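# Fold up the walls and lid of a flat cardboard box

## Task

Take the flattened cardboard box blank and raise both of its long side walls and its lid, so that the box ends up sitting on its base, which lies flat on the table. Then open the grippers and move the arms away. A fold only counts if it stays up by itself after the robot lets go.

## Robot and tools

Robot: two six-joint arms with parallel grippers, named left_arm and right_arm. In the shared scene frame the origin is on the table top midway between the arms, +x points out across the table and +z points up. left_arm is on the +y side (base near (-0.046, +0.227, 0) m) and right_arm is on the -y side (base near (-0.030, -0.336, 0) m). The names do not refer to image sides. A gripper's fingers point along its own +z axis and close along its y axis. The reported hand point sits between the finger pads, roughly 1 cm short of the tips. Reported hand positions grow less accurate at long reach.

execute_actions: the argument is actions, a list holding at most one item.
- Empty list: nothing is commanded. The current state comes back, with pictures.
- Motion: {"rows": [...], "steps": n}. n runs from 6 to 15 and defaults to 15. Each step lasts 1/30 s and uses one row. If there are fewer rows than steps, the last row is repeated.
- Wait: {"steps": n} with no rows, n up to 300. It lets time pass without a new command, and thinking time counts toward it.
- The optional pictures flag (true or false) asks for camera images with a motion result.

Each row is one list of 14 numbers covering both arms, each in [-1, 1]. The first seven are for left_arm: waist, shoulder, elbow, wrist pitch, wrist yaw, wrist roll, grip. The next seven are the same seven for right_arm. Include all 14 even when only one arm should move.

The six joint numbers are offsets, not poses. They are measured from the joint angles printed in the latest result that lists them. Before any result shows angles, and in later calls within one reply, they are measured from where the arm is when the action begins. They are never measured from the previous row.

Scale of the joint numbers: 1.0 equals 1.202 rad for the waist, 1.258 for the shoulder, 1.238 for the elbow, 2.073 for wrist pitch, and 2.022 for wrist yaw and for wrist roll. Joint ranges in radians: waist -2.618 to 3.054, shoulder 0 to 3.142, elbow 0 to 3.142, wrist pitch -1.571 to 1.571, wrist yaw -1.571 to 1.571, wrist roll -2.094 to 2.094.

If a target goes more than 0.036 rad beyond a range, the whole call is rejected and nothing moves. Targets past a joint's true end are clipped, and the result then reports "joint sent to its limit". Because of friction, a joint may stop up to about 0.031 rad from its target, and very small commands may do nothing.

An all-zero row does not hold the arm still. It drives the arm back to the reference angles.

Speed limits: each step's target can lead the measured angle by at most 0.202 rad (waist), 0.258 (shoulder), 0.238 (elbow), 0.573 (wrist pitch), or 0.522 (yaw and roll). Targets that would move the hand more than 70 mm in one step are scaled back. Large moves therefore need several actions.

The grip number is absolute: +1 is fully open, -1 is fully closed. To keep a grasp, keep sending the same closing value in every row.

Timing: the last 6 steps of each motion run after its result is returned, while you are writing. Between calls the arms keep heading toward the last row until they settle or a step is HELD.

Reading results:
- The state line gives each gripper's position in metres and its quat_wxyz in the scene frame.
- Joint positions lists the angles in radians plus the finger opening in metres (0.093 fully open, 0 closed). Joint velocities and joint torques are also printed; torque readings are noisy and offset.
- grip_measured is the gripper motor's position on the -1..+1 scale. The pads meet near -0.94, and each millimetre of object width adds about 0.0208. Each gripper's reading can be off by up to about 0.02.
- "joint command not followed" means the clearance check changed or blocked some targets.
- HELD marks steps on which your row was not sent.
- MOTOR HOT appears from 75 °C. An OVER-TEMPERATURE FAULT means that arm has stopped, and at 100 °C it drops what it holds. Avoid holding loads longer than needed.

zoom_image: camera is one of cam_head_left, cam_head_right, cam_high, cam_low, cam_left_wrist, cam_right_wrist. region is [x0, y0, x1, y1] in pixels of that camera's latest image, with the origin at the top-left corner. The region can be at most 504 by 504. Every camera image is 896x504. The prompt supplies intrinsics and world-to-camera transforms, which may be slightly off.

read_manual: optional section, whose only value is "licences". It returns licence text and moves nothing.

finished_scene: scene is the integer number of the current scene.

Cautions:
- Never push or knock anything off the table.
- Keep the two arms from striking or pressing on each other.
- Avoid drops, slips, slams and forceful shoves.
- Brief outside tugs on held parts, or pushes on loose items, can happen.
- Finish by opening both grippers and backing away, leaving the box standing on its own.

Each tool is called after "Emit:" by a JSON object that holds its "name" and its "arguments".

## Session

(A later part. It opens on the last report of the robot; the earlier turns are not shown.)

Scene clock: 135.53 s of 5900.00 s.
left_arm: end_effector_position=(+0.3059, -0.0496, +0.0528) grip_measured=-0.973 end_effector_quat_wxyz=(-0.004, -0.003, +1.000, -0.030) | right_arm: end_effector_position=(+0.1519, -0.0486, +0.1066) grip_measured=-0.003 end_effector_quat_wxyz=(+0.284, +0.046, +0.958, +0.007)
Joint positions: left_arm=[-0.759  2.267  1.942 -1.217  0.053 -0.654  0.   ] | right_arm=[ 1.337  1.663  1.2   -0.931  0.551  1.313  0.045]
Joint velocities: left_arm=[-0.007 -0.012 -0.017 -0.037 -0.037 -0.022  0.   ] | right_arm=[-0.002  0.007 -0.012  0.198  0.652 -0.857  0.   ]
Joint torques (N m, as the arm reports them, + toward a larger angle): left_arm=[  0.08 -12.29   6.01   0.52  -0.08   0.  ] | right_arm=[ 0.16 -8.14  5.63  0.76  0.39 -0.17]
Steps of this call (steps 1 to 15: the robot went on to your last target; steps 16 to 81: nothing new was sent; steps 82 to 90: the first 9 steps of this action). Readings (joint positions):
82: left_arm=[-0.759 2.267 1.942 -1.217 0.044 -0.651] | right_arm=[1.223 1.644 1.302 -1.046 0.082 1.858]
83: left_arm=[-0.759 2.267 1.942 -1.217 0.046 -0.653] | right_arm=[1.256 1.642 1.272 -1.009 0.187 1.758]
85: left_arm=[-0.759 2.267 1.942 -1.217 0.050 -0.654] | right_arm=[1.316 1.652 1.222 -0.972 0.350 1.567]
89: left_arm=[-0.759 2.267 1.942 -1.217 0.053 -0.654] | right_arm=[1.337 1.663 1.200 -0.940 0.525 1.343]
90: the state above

Emit:
{"name": "execute_actions", "arguments": {"actions": [{"rows": [[0,0,0,0,0,0,-1, -0.002,0.011,-0.128,0.117,0.056,-0.065,0.0]], "steps": 15}], "pictures": true}}

Scene clock: 136.03 s of 5900.00 s.
left_arm: end_effector_position=(+0.3052, -0.0505, +0.0529) grip_measured=-0.973 end_effector_quat_wxyz=(-0.006, -0.004, +0.999, -0.033) | right_arm: end_effector_position=(+0.1636, -0.0565, +0.0771) grip_measured=-0.003 end_effector_quat_wxyz=(+0.331, -0.002, +0.943, -0.014)
Joint positions: left_arm=[-0.759  2.267  1.942 -1.217  0.06  -0.656  0.   ] | right_arm=[ 1.337  1.678  1.052 -0.739  0.649  1.195  0.045]
Joint velocities: left_arm=[-0.007 -0.027  0.002 -0.037 -0.037 -0.022  0.   ] | right_arm=[ 0.012 -0.002 -0.012  0.3    0.066 -0.066 -0.   ]
Joint torques (N m, as the arm reports them, + toward a larger angle): left_arm=[  0.18 -12.31   5.93   0.48  -0.04   0.  ] | right_arm=[ 0.26 -8.11  5.64  0.78  0.45 -0.2 ]
Steps of this call (steps 1 to 6: the last 6 steps of your previous action; steps 7 to 15: the first 9 steps of this action). Readings (joint positions):
7: left_arm=[-0.759 2.267 1.942 -1.217 0.055 -0.655] | right_arm=[1.337 1.660 1.175 -0.868 0.636 1.216]
8: left_arm=[-0.759 2.267 1.942 -1.217 0.056 -0.655] | right_arm=[1.337 1.658 1.140 -0.823 0.642 1.211]
10: left_arm=[-0.759 2.267 1.942 -1.217 0.058 -0.655] | right_arm=[1.337 1.666 1.081 -0.782 0.645 1.203]
14: left_arm=[-0.759 2.267 1.942 -1.217 0.060 -0.656] | right_arm=[1.337 1.678 1.052 -0.750 0.647 1.196]
15: the state above
camera_calibration (this result's frames):
cam_left_wrist: T_world_to_cam=[[0.00435421, -0.998253, 0.0589259, -0.0533232], [-0.896562, 0.0222015, 0.442361, 0.287972], [-0.442896, -0.0547568, -0.894899, 0.260524], [0, 0, 0, 1]] pos_world=[0.373802, -0.0453579, 0.108898]
cam_right_wrist: T_world_to_cam=[[-0.0123028, -0.999766, 0.0177655, -0.0576859], [-0.969702, 0.00759397, -0.244175, 0.215907], [0.243983, -0.0202313, -0.969568, 0.118907], [0, 0, 0, 1]] pos_world=[0.179644, -0.0569063, 0.169032]

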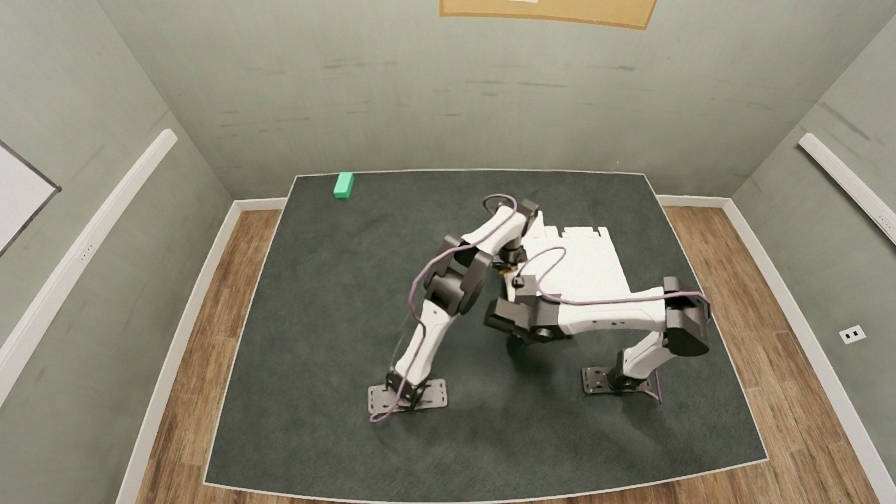

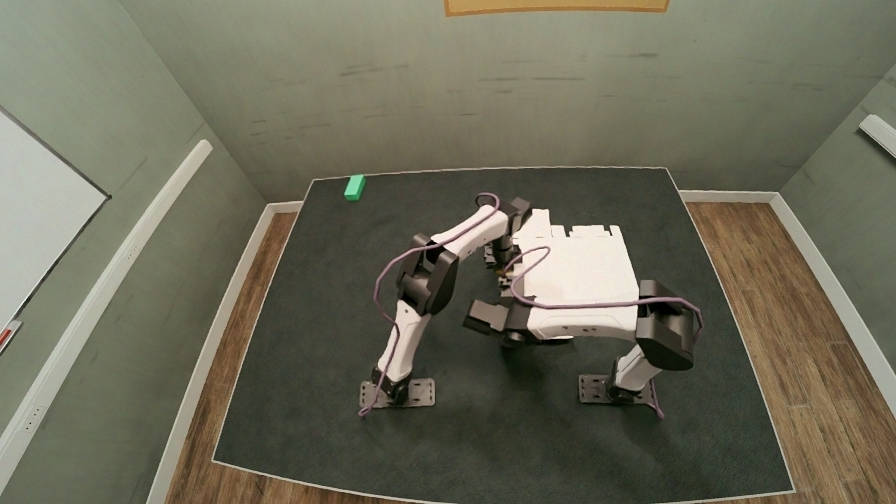

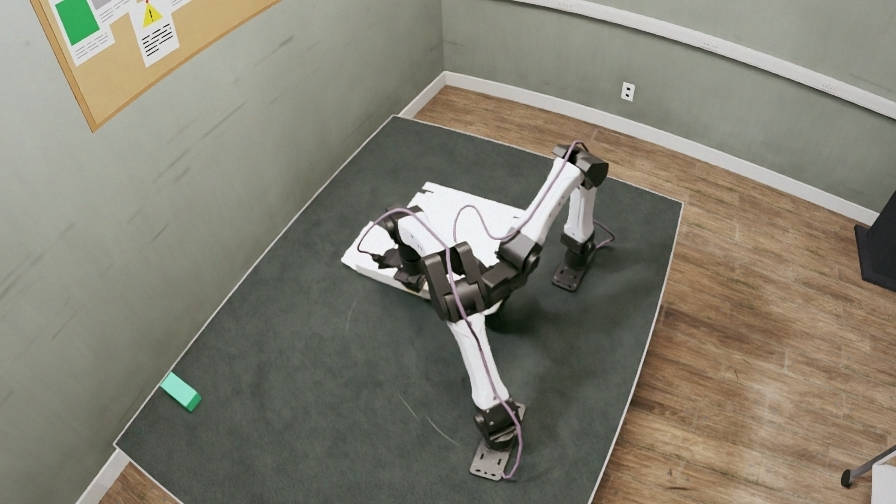

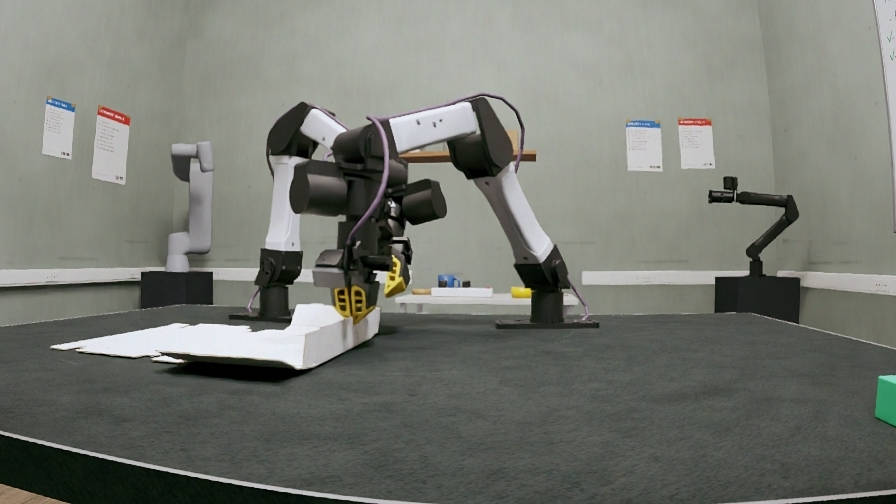

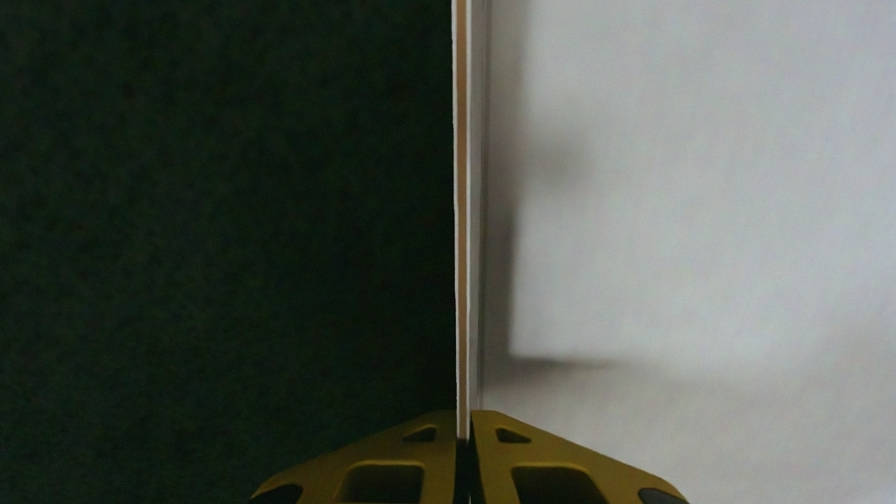

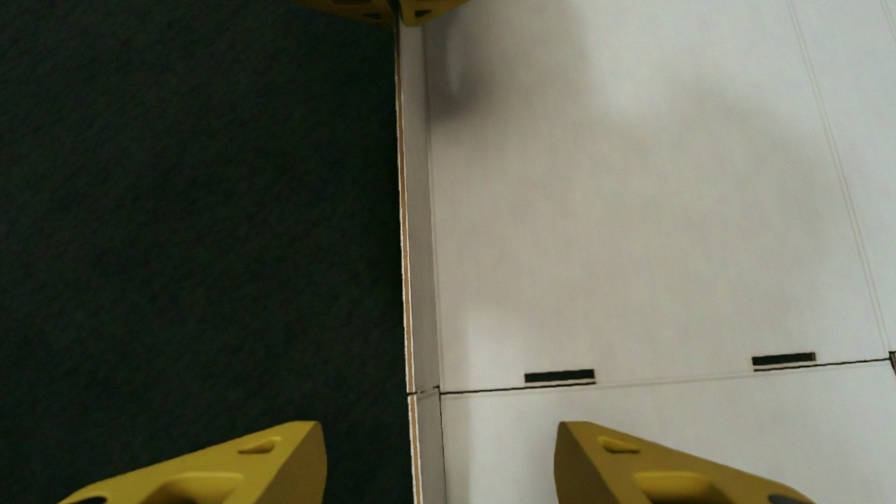

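Emit:
{"name": "execute_actions", "arguments": {"actions": [{"rows": [[0,0,0,0,0,0,-1, -0.012,0.010,-0.009,0.035,-0.001,-0.012,0.0],[0,0,0,0,0,0,-1, -0.024,0.021,-0.018,0.052,-0.002,-0.021,0.0],[0,0,0,0,0,0,-1, -0.036,0.031,-0.027,0.069,-0.003,-0.030,0.0],[0,0,0,0,0,0,-1, -0.048,0.042,-0.036,0.086,-0.004,-0.039,0.0],[0,0,0,0,0,0,-1, -0.060,0.052,-0.045,0.103,-0.005,-0.048,0.0],[0,0,0,0,0,0,-1, -0.072,0.063,-0.054,0.120,-0.006,-0.057,0.0],[0,0,0,0,0,0,-1, -0.085,0.076,-0.065,0.139,-0.008,-0.066,0.0]], "steps": 15}], "pictures": true}}

Scene clock: 136.77 s of 5900.00 s.
left_arm: end_effector_position=(+0.3047, -0.0513, +0.0529) grip_measured=-0.973 end_effector_quat_wxyz=(-0.008, -0.005, +0.999, -0.035) | right_arm: end_effector_position=(+0.1973, -0.0556, +0.0492) grip_measured=-0.003 end_effector_quat_wxyz=(+0.343, +0.013, +0.939, -0.010)
Joint positions: left_arm=[-0.759  2.267  1.942 -1.217  0.065 -0.656  0.   ] | right_arm=[ 1.244  1.755  1.001 -0.534  0.65   1.108  0.045]
Joint velocities: left_arm=[-0.007  0.017 -0.012 -0.007 -0.081 -0.051  0.   ] | right_arm=[-0.261  0.349 -0.266  0.388 -0.051 -0.271  0.   ]
Joint torques (N m, as the arm reports them, + toward a larger angle): left_arm=[  0.2  -12.23   5.95   0.46  -0.04  -0.03] | right_arm=[ 0.95 -8.86  5.16  1.15  0.25 -0.2 ]
Steps of this call (steps 1 to 6: the last 6 steps of your previous action; steps 7 to 13: the robot went on to your last target; steps 14 to 22: the first 9 steps of this action). Readings (joint positions):
14: left_arm=[-0.759 2.267 1.942 -1.217 0.061 -0.656] | right_arm=[1.336 1.678 1.052 -0.702 0.654 1.189]
15: left_arm=[-0.759 2.267 1.942 -1.217 0.062 -0.656] | right_arm=[1.333 1.680 1.052 -0.694 0.654 1.184]
17: left_arm=[-0.759 2.267 1.942 -1.217 0.064 -0.656] | right_arm=[1.314 1.691 1.049 -0.657 0.653 1.166]
21: left_arm=[-0.759 2.267 1.942 -1.217 0.065 -0.656] | right_arm=[1.255 1.742 1.011 -0.550 0.650 1.117]
22: the state above
camera_calibration (this result's frames):
cam_left_wrist: T_world_to_cam=[[0.00515729, -0.997991, 0.0631528, -0.0544934], [-0.895126, 0.0235459, 0.44519, 0.286959], [-0.445783, -0.0588257, -0.893206, 0.260877], [0, 0, 0, 1]] pos_world=[0.37344, -0.0457944, 0.108707]
cam_right_wrist: T_world_to_cam=[[-0.0385415, -0.999257, -0.000564865, -0.0497826], [-0.962699, 0.037283, -0.267994, 0.243151], [0.267816, -0.00978511, -0.96342, 0.0792574], [0, 0, 0, 1]] pos_world=[0.210936, -0.0580354, 0.141493]

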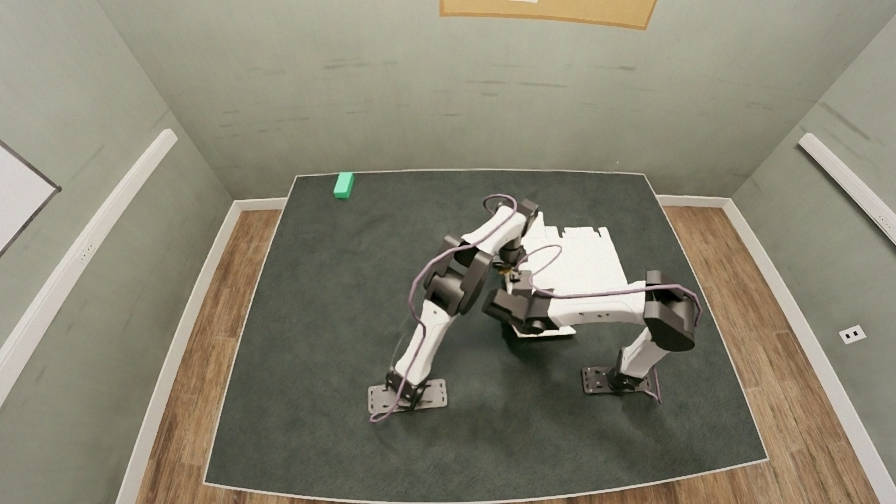

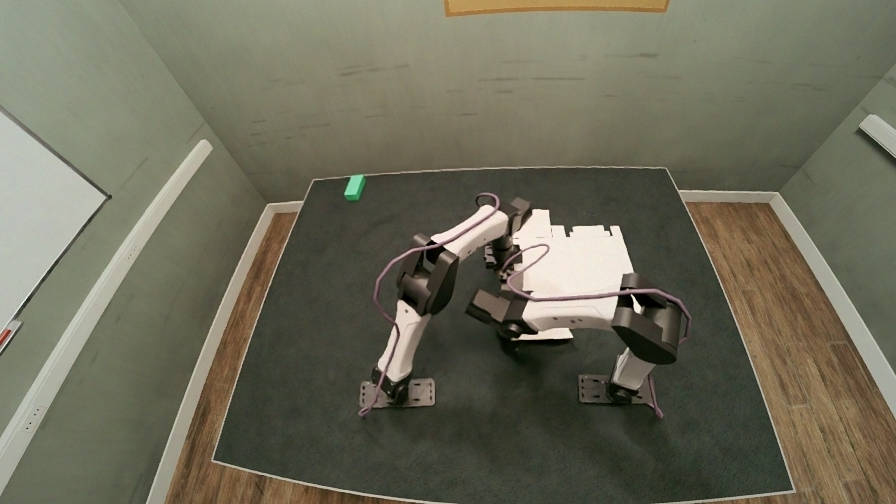

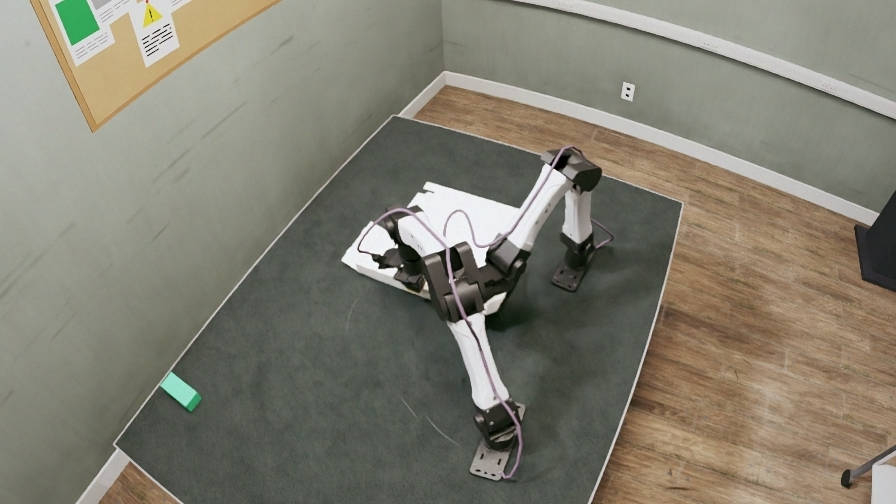

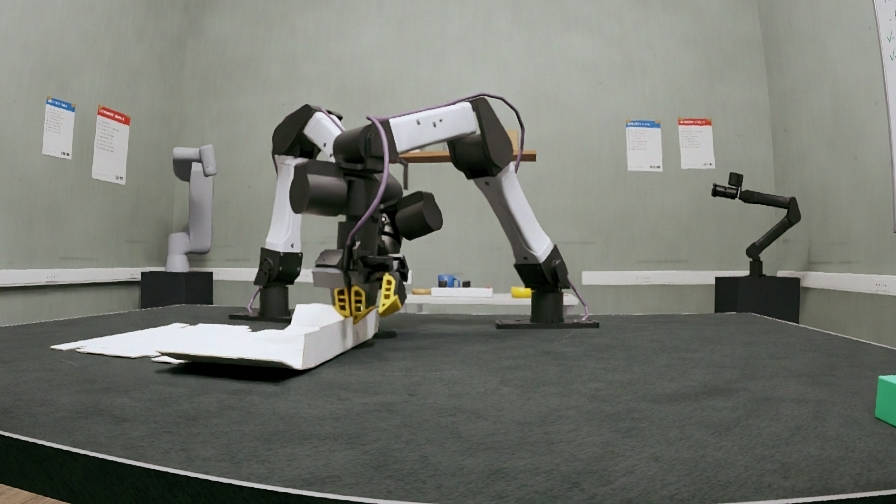

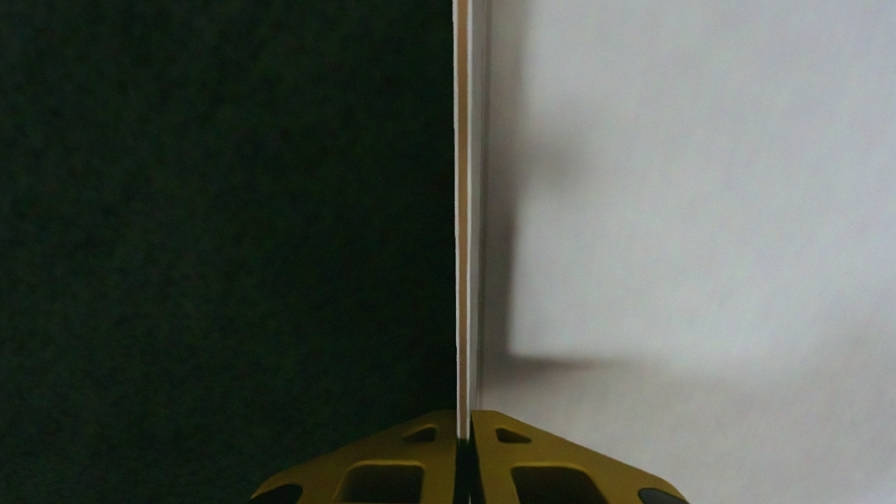

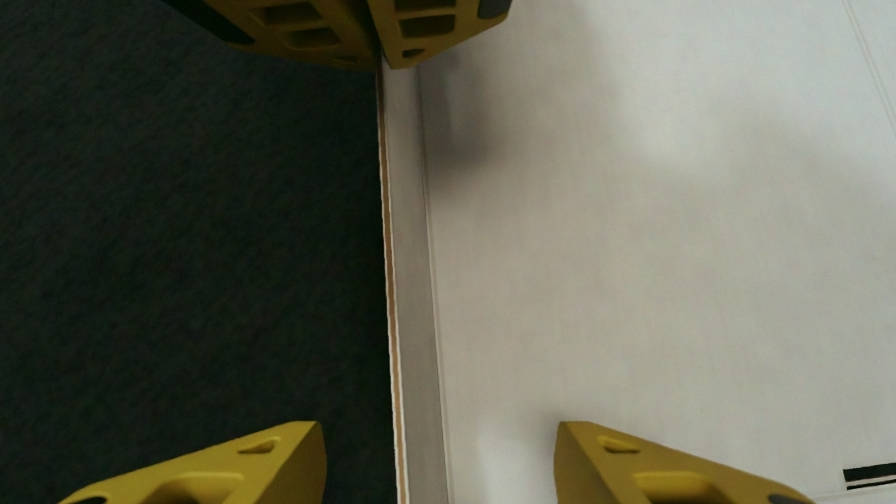

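Emit:
{"name": "execute_actions", "arguments": {"actions": [{"rows": [[0,0,0,0,0,0,-1, 0.004,0.014,-0.024,0.040,-0.008,-0.022,0.0],[0,0,0,0,0,0,-1, 0.004,0.014,-0.024,0.040,-0.008,-0.022,0.0],[0,0,0,0,0,0,-1, 0.004,0.014,-0.024,0.040,-0.008,-0.022,0.0],[0,0,0,0,0,0,-1, 0.004,0.014,-0.024,0.040,-0.008,-0.022,0.0],[0,0,0,0,0,0,-1, 0.004,0.014,-0.024,0.040,-0.008,-0.022,-1.0]], "steps": 15}], "pictures": true}}

Scene clock: 137.47 s of 5900.00 s.
left_arm: end_effector_position=(+0.3041, -0.0520, +0.0530) grip_measured=-0.973 end_effector_quat_wxyz=(-0.010, -0.004, +0.999, -0.037) | right_arm: end_effector_position=(+0.1995, -0.0490, +0.0424) grip_measured=-0.969 end_effector_quat_wxyz=(+0.346, -0.002, +0.938, -0.002)
Joint positions: left_arm=[-0.759  2.267  1.942 -1.217  0.071 -0.655  0.   ] | right_arm=[ 1.243  1.773  0.986 -0.467  0.643  1.064  0.   ]
Joint velocities: left_arm=[ 0.002 -0.007  0.012  0.007  0.007  0.051  0.   ] | right_arm=[ 0.061 -0.012 -0.012  0.022 -0.007 -0.11   0.   ]
Joint torques (N m, as the arm reports them, + toward a larger angle): left_arm=[  0.18 -12.33   6.1    0.43  -0.05  -0.06] | right_arm=[ 0.61 -8.62  5.07  1.15  0.27  0.18]
Steps of this call (steps 1 to 6: the last 6 steps of your previous action; steps 7 to 12: the robot went on to your last target; steps 13 to 21: the first 9 steps of this action). Readings (joint positions):
13: left_arm=[-0.759 2.267 1.942 -1.217 0.066 -0.656] | right_arm=[1.236 1.773 0.986 -0.469 0.643 1.073]
14: left_arm=[-0.759 2.267 1.942 -1.217 0.067 -0.656] | right_arm=[1.237 1.773 0.986 -0.469 0.643 1.073]
16: left_arm=[-0.759 2.267 1.942 -1.217 0.068 -0.656] | right_arm=[1.240 1.773 0.986 -0.467 0.643 1.072]
20: left_arm=[-0.759 2.267 1.942 -1.217 0.070 -0.656] | right_arm=[1.242 1.773 0.986 -0.467 0.643 1.070]
21: the state above
camera_calibration (this result's frames):
cam_left_wrist: T_world_to_cam=[[0.00407138, -0.997697, 0.0677132, -0.0551556], [-0.893591, 0.0267646, 0.448083, 0.285975], [-0.448863, -0.0623323, -0.891424, 0.261291], [0, 0, 0, 1]] pos_world=[0.373053, -0.0463957, 0.108515]
cam_right_wrist: T_world_to_cam=[[-0.00430231, -0.999978, -0.0049893, -0.0497705], [-0.961729, 0.00550458, -0.273948, 0.241752], [0.27397, 0.00361974, -0.961732, 0.0715002], [0, 0, 0, 1]] pos_world=[0.212697, -0.0513589, 0.134743]

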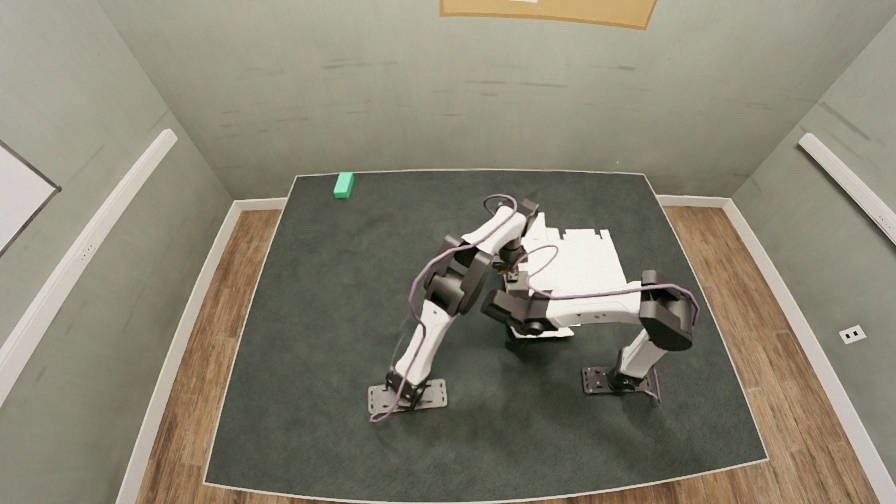

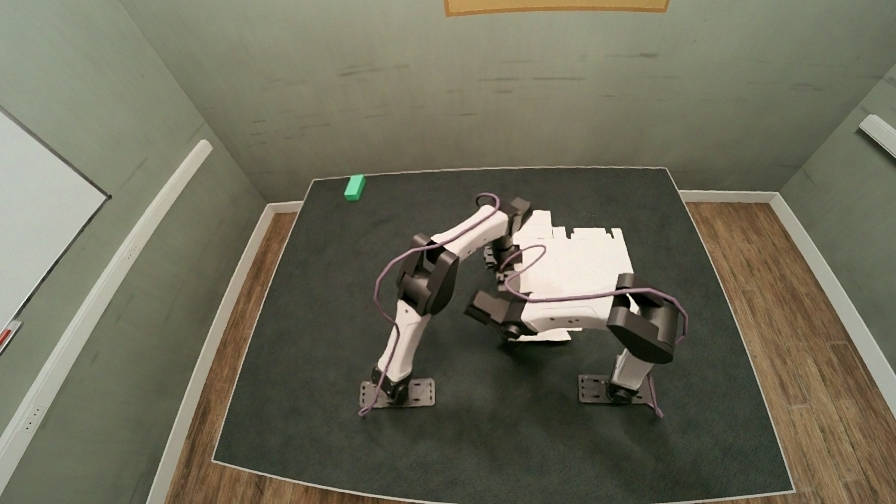

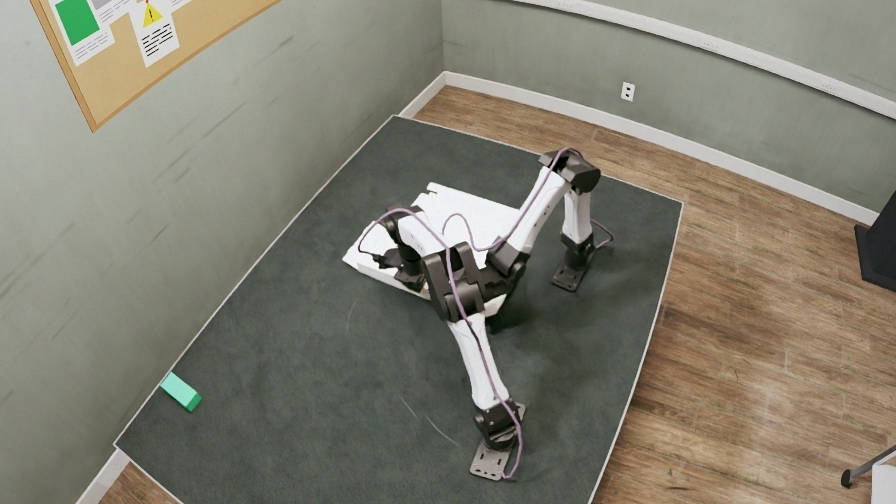

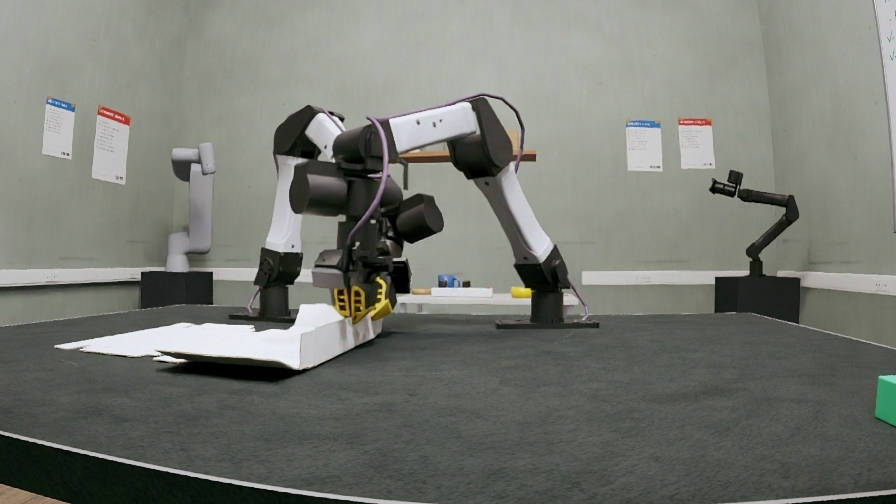

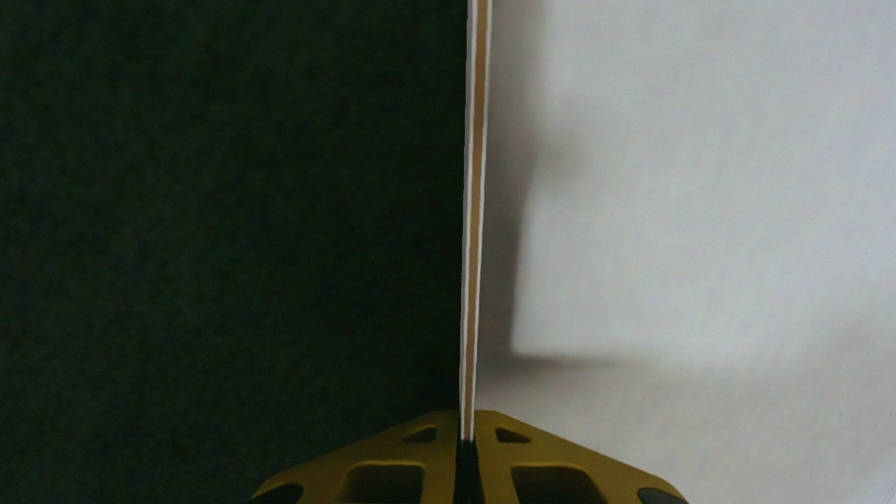

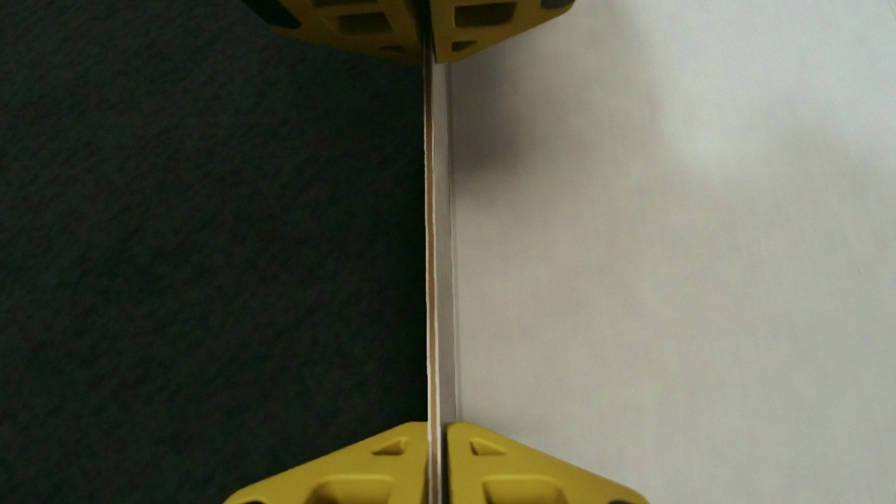

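Emit:
{"name": "execute_actions", "arguments": {"actions": [{"rows": [[0,0,0,0,0,0,-0.4, 0,0,0,0,0,0,-1],[0,0,0,0,0,0,-0.4, 0,0,0,0,0,0,-1],[0,0,0,0,0,0,-0.4, 0,0,0,0,0,0,-1],[0,0,0,0,0,0,-0.4, 0,0,0,0,0,0,-1],[0,0,0,0,0,0,-0.4, 0,0,0,0,0,0,-1],[0,0.01,0.212,-0.12,0,0,-0.4, 0,0,0,0,0,0,-1]], "steps": 15}], "pictures": true}}

Scene clock: 138.27 s of 5900.00 s.
left_arm: end_effector_position=(+0.3159, -0.0612, +0.0894) grip_measured=-0.403 end_effector_quat_wxyz=(+0.003, -0.003, +0.999, -0.047) | right_arm: end_effector_position=(+0.1994, -0.0490, +0.0427) grip_measured=-0.981 end_effector_quat_wxyz=(+0.347, -0.009, +0.938, -0.005)
Joint positions: left_arm=[-0.759  2.302  2.145 -1.352  0.072 -0.654  0.026] | right_arm=[ 1.244  1.773  0.986 -0.468  0.646  1.049  0.   ]
Joint velocities: left_arm=[ 0.007 -0.232  0.93  -0.447 -0.007 -0.037 -0.   ] | right_arm=[-0.007 -0.002 -0.022  0.007  0.022 -0.022  0.   ]
Joint torques (N m, as the arm reports them, + toward a larger angle): left_arm=[ -0.05 -13.26   6.08  -0.11   0.02  -0.06] | right_arm=[ 0.32 -8.64  6.22  0.98  0.34  0.09]
Steps of this call (steps 1 to 6: the last 6 steps of your previous action; steps 7 to 15: the robot went on to your last target; steps 16 to 24: the first 9 steps of this action). Readings (joint positions):
16: left_arm=[-0.759 2.267 1.942 -1.218 0.072 -0.654] | right_arm=[1.244 1.773 0.986 -0.468 0.645 1.049]
17: left_arm=[-0.759 2.267 1.942 -1.218 0.072 -0.654] | right_arm=[1.244 1.773 0.986 -0.468 0.646 1.049]
19: left_arm=[-0.759 2.267 1.942 -1.218 0.072 -0.654] | right_arm=[1.244 1.773 0.986 -0.468 0.646 1.049]
23: left_arm=[-0.759 2.305 2.108 -1.338 0.072 -0.654] | right_arm=[1.244 1.773 0.986 -0.468 0.646 1.049]
24: the state above
camera_calibration (this result's frames):
cam_left_wrist: T_world_to_cam=[[0.000526552, -0.996079, 0.0884665, -0.0674905], [-0.904494, 0.0372553, 0.424856, 0.286577], [-0.426486, -0.0802412, -0.900928, 0.291167], [0, 0, 0, 1]] pos_world=[0.383421, -0.0545387, 0.146538]
cam_right_wrist: T_world_to_cam=[[0.00717024, -0.999954, 0.00640278, -0.0526092], [-0.960976, -0.00866118, -0.276497, 0.240986], [0.276539, -0.00417037, -0.960994, 0.0708753], [0, 0, 0, 1]] pos_world=[0.212359, -0.050224, 0.135079]

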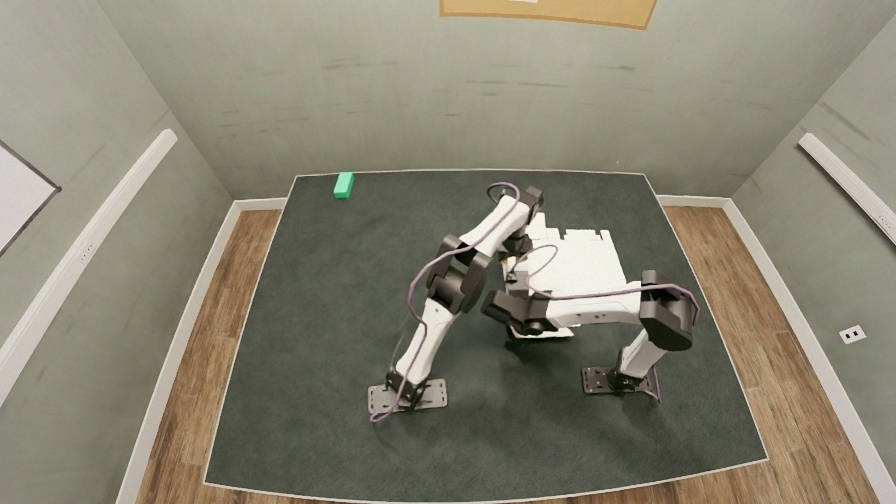

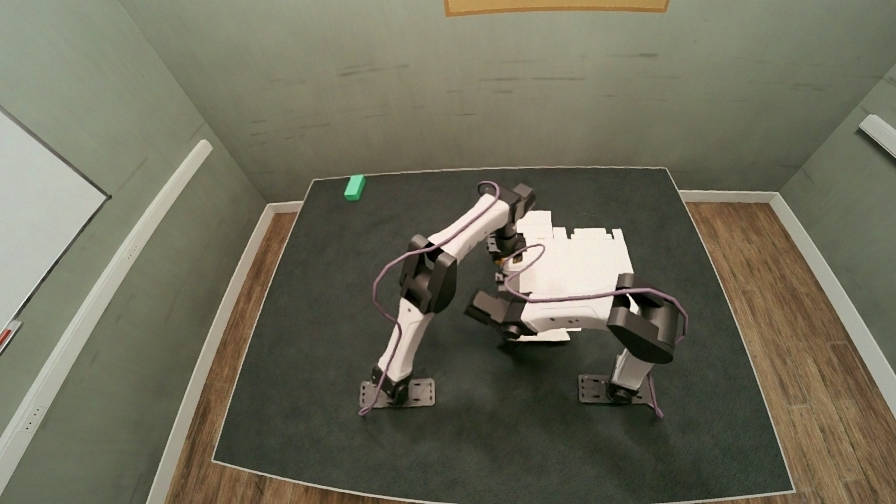

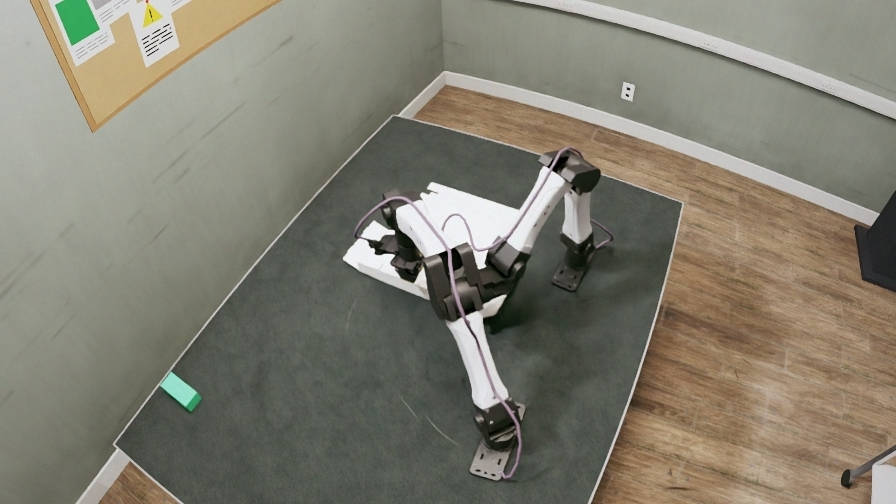

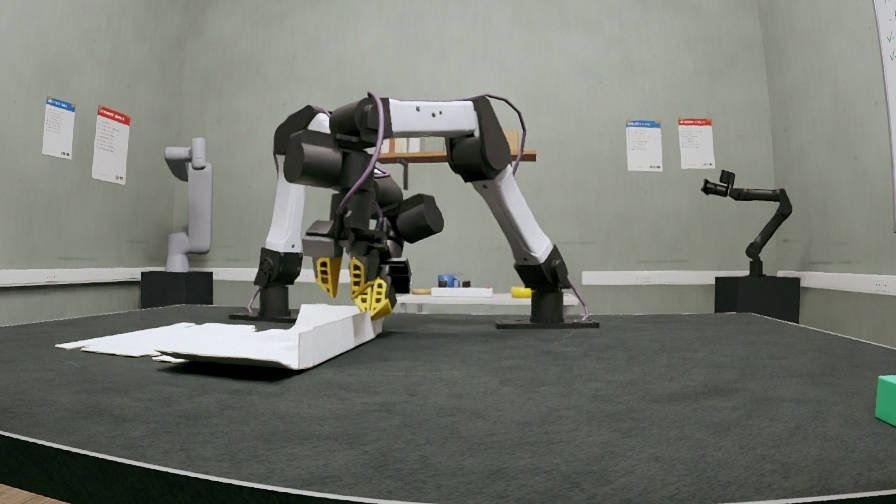

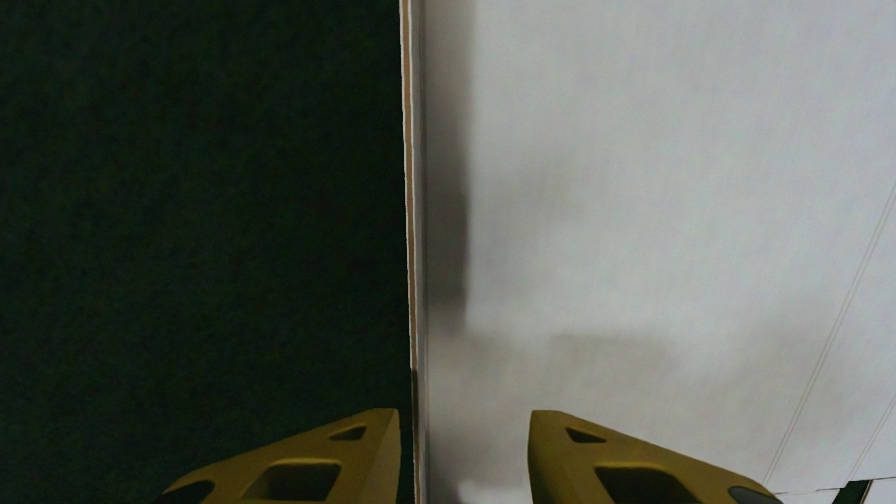

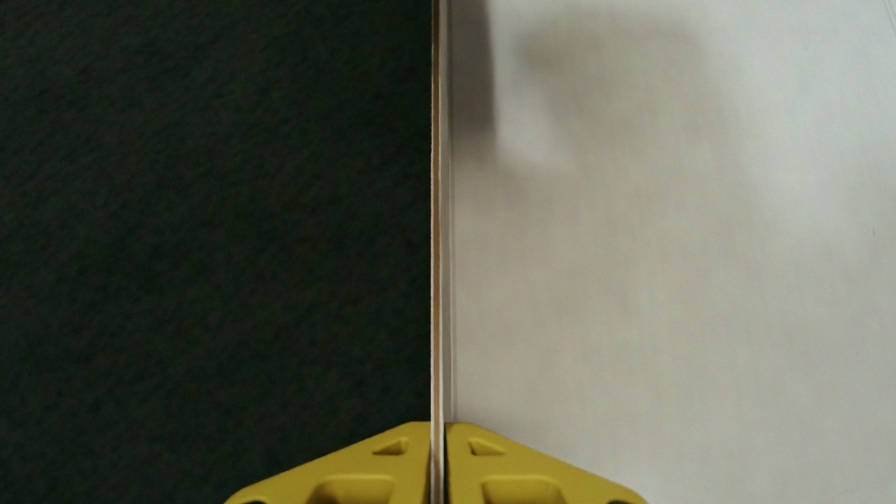

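Emit:
{"name": "execute_actions", "arguments": {"actions": [{"rows": [[0,0.01,0.047,-0.055,0,0,-1, -0.005,-0.010,-0.027,0.030,-0.011,0.004,-1],[0,0.01,0.047,-0.055,0,0,-1, -0.011,-0.020,-0.055,0.061,-0.021,0.007,-1],[0,0.01,0.047,-0.055,0,0,-1, -0.016,-0.029,-0.082,0.091,-0.032,0.011,-1],[0,0.01,0.047,-0.055,0,0,-1, -0.022,-0.039,-0.109,0.122,-0.043,0.014,-1],[0,0.01,0.047,-0.055,0,0,-1, -0.027,-0.049,-0.137,0.152,-0.053,0.018,-1],[0,0.01,0.047,-0.055,0,0,-1, -0.033,-0.059,-0.164,0.183,-0.064,0.021,-1],[0,0.01,0.047,-0.055,0,0,-1, -0.038,-0.068,-0.191,0.213,-0.075,0.025,-1],[0,0.01,0.047,-0.055,0,0,-1, -0.044,-0.078,-0.219,0.244,-0.085,0.028,-1],[0,0.01,0.047,-0.055,0,0,-1, -0.049,-0.088,-0.248,0.277,-0.098,0.032,-1]], "steps": 15}]}}

Emit:
{"name": "execute_actions", "arguments": {"actions": [{"steps": 12}], "pictures": true}}

Scene clock: 141.73 s of 5900.00 s.
left_arm: end_effector_position=(+0.3057, -0.0535, +0.1008) grip_measured=-0.977 end_effector_quat_wxyz=(-0.017, -0.003, +0.999, -0.033) | right_arm: end_effector_position=(+0.2028, -0.0523, +0.0386) grip_measured=-0.980 end_effector_quat_wxyz=(+0.361, +0.043, +0.926, +0.101)
Joint positions: left_arm=[-0.759  2.303  2.194 -1.448  0.072 -0.654  0.   ] | right_arm=[ 1.206  1.666  0.776 -0.147  0.581  1.068  0.   ]
Joint velocities: left_arm=[ 0.002  0.002  0.007 -0.037 -0.037  0.066  0.   ] | right_arm=[-0.237 -0.427 -0.94   1.619 -0.344  0.198  0.   ]
Joint torques (N m, as the arm reports them, + toward a larger angle): left_arm=[  0.16 -11.77   6.65   0.22   0.04  -0.04] | right_arm=[-0.14 -5.8   3.19  1.36 -0.38  0.14]
Steps of this call (steps 1 to 6: the last 6 steps of your previous action; steps 7 to 30: the robot went on to your last target; steps 31 to 90: nothing new was sent; then 0.17 s passed at rest; steps 91 to 99: the first 9 steps of this action). Readings (joint positions):
91: left_arm=[-0.759 2.275 2.194 -1.448 0.072 -0.654] | right_arm=[1.244 1.773 0.985 -0.464 0.646 1.049]
92: left_arm=[-0.759 2.278 2.194 -1.448 0.072 -0.654] | right_arm=[1.243 1.771 0.975 -0.446 0.644 1.049]
94: left_arm=[-0.759 2.287 2.194 -1.448 0.072 -0.654] | right_arm=[1.238 1.751 0.932 -0.384 0.635 1.050]
98: left_arm=[-0.759 2.302 2.194 -1.448 0.072 -0.654] | right_arm=[1.214 1.681 0.809 -0.204 0.595 1.062]
99: the state above

Scene clock: 142.13 s of 5900.00 s.
left_arm: end_effector_position=(+0.3057, -0.0535, +0.1008) grip_measured=-0.977 end_effector_quat_wxyz=(-0.017, -0.003, +0.999, -0.033) | right_arm: end_effector_position=(+0.2039, -0.0344, +0.0406) grip_measured=-0.980 end_effector_quat_wxyz=(+0.350, +0.068, +0.915, +0.188)
Joint positions: left_arm=[-0.759  2.303  2.194 -1.448  0.072 -0.654  0.   ] | right_arm=[1.188 1.648 0.703 0.06  0.489 1.089 0.   ]
Joint velocities: left_arm=[-0.007  0.002 -0.002  0.037 -0.037  0.022  0.   ] | right_arm=[-0.007  0.022 -0.002  0.037 -0.095  0.037  0.   ]
Joint torques (N m, as the arm reports them, + toward a larger angle): left_arm=[  0.06 -11.66   6.69   0.23   0.05  -0.02] | right_arm=[ 0.21 -6.23  4.34  2.   -0.02  0.16]
Kept back: nothing.
Steps of this call (steps 1 to 6: the last 6 steps of your previous action; steps 7 to 12: the robot went on to your last target). Readings (joint positions):
1: left_arm=[-0.759 2.303 2.194 -1.448 0.072 -0.654] | right_arm=[1.200 1.655 0.749 -0.099 0.569 1.073]
2: left_arm=[-0.759 2.303 2.194 -1.448 0.072 -0.654] | right_arm=[1.195 1.649 0.732 -0.063 0.559 1.078]
4: left_arm=[-0.759 2.303 2.194 -1.448 0.072 -0.654] | right_arm=[1.189 1.648 0.716 -0.010 0.542 1.083]
8: left_arm=[-0.759 2.303 2.194 -1.448 0.072 -0.654] | right_arm=[1.188 1.648 0.705 0.042 0.508 1.087]
12: the state above
camera_calibration (this result's frames):
cam_left_wrist: T_world_to_cam=[[0.00338412, -0.998235, 0.0592865, -0.0588711], [-0.887373, 0.024336, 0.460409, 0.262752], [-0.46104, -0.0541673, -0.885725, 0.308058], [0, 0, 0, 1]] pos_world=[0.375385, -0.0484749, 0.155371]
cam_right_wrist: T_world_to_cam=[[0.00208089, -0.915809, -0.401609, -0.0174521], [-0.955253, 0.116969, -0.271679, 0.247778], [0.295782, 0.384203, -0.874586, 0.0736616], [0, 0, 0, 1]] pos_world=[0.214939, -0.0732661, 0.124731]

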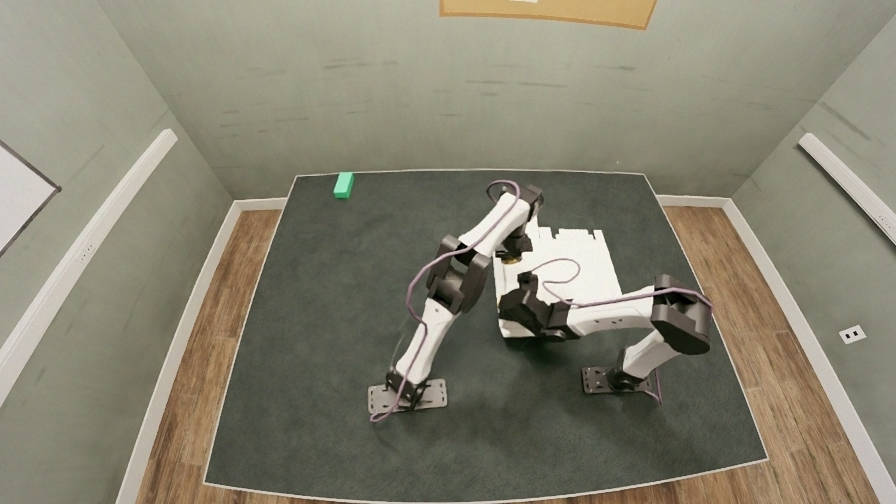

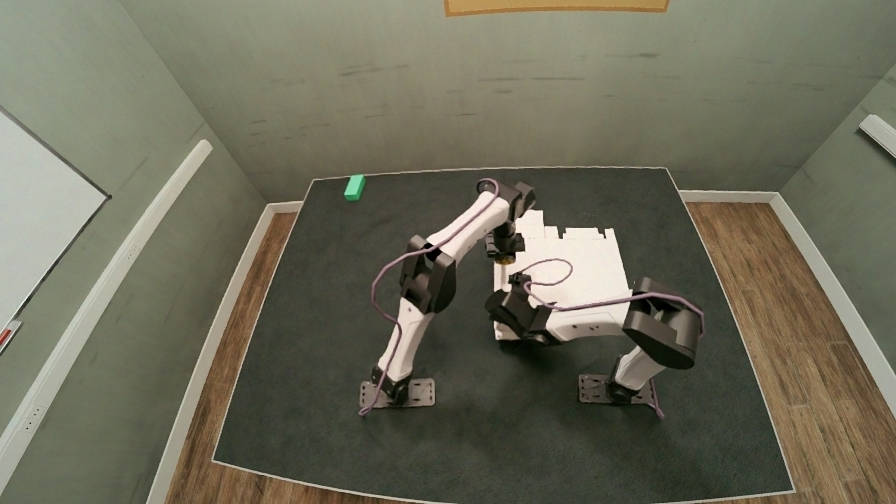

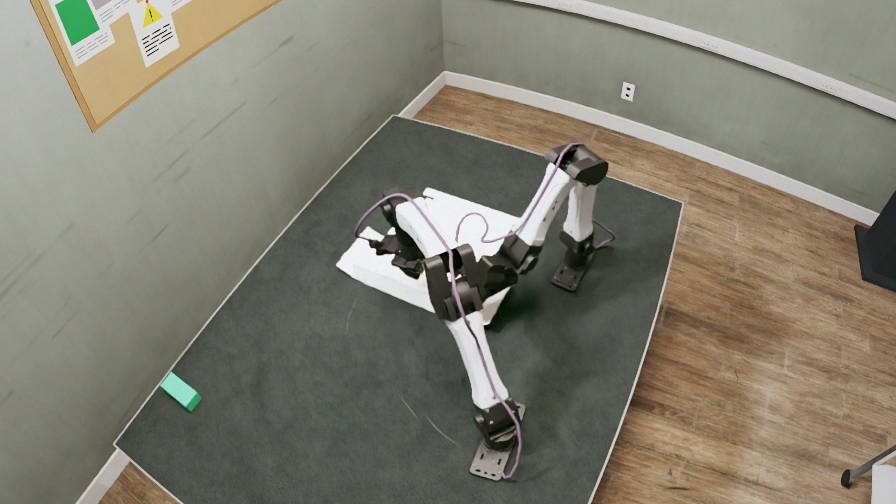

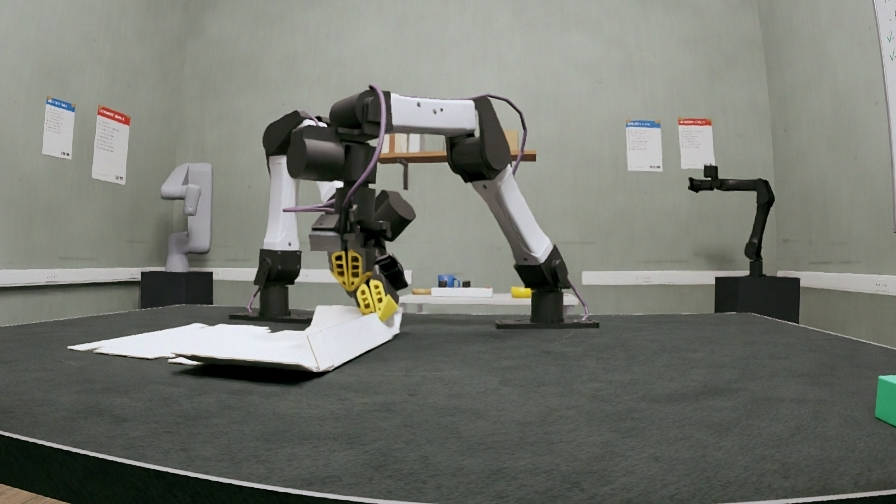

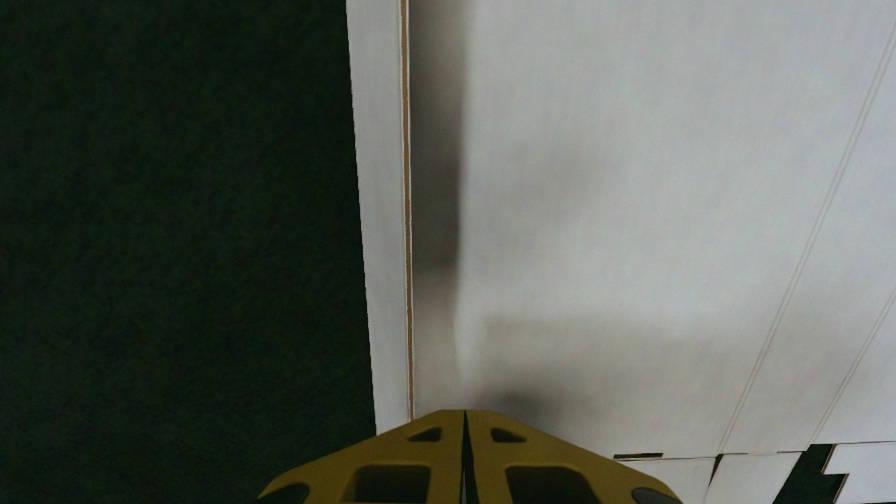

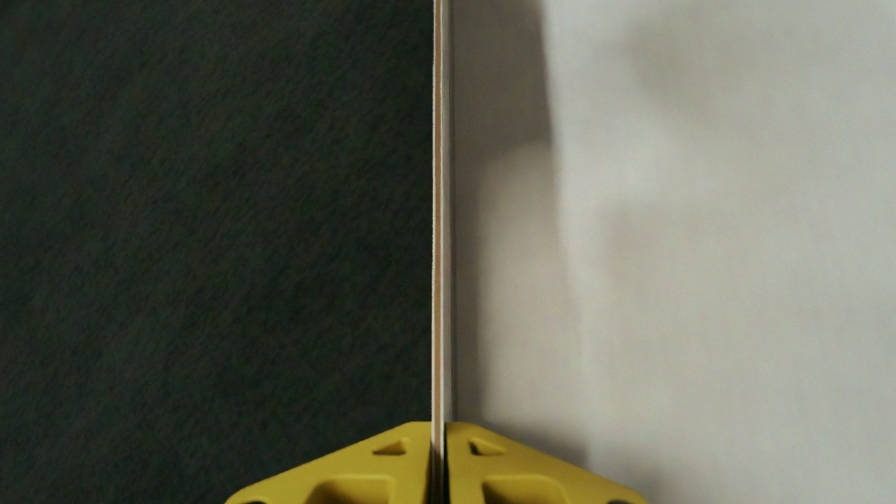

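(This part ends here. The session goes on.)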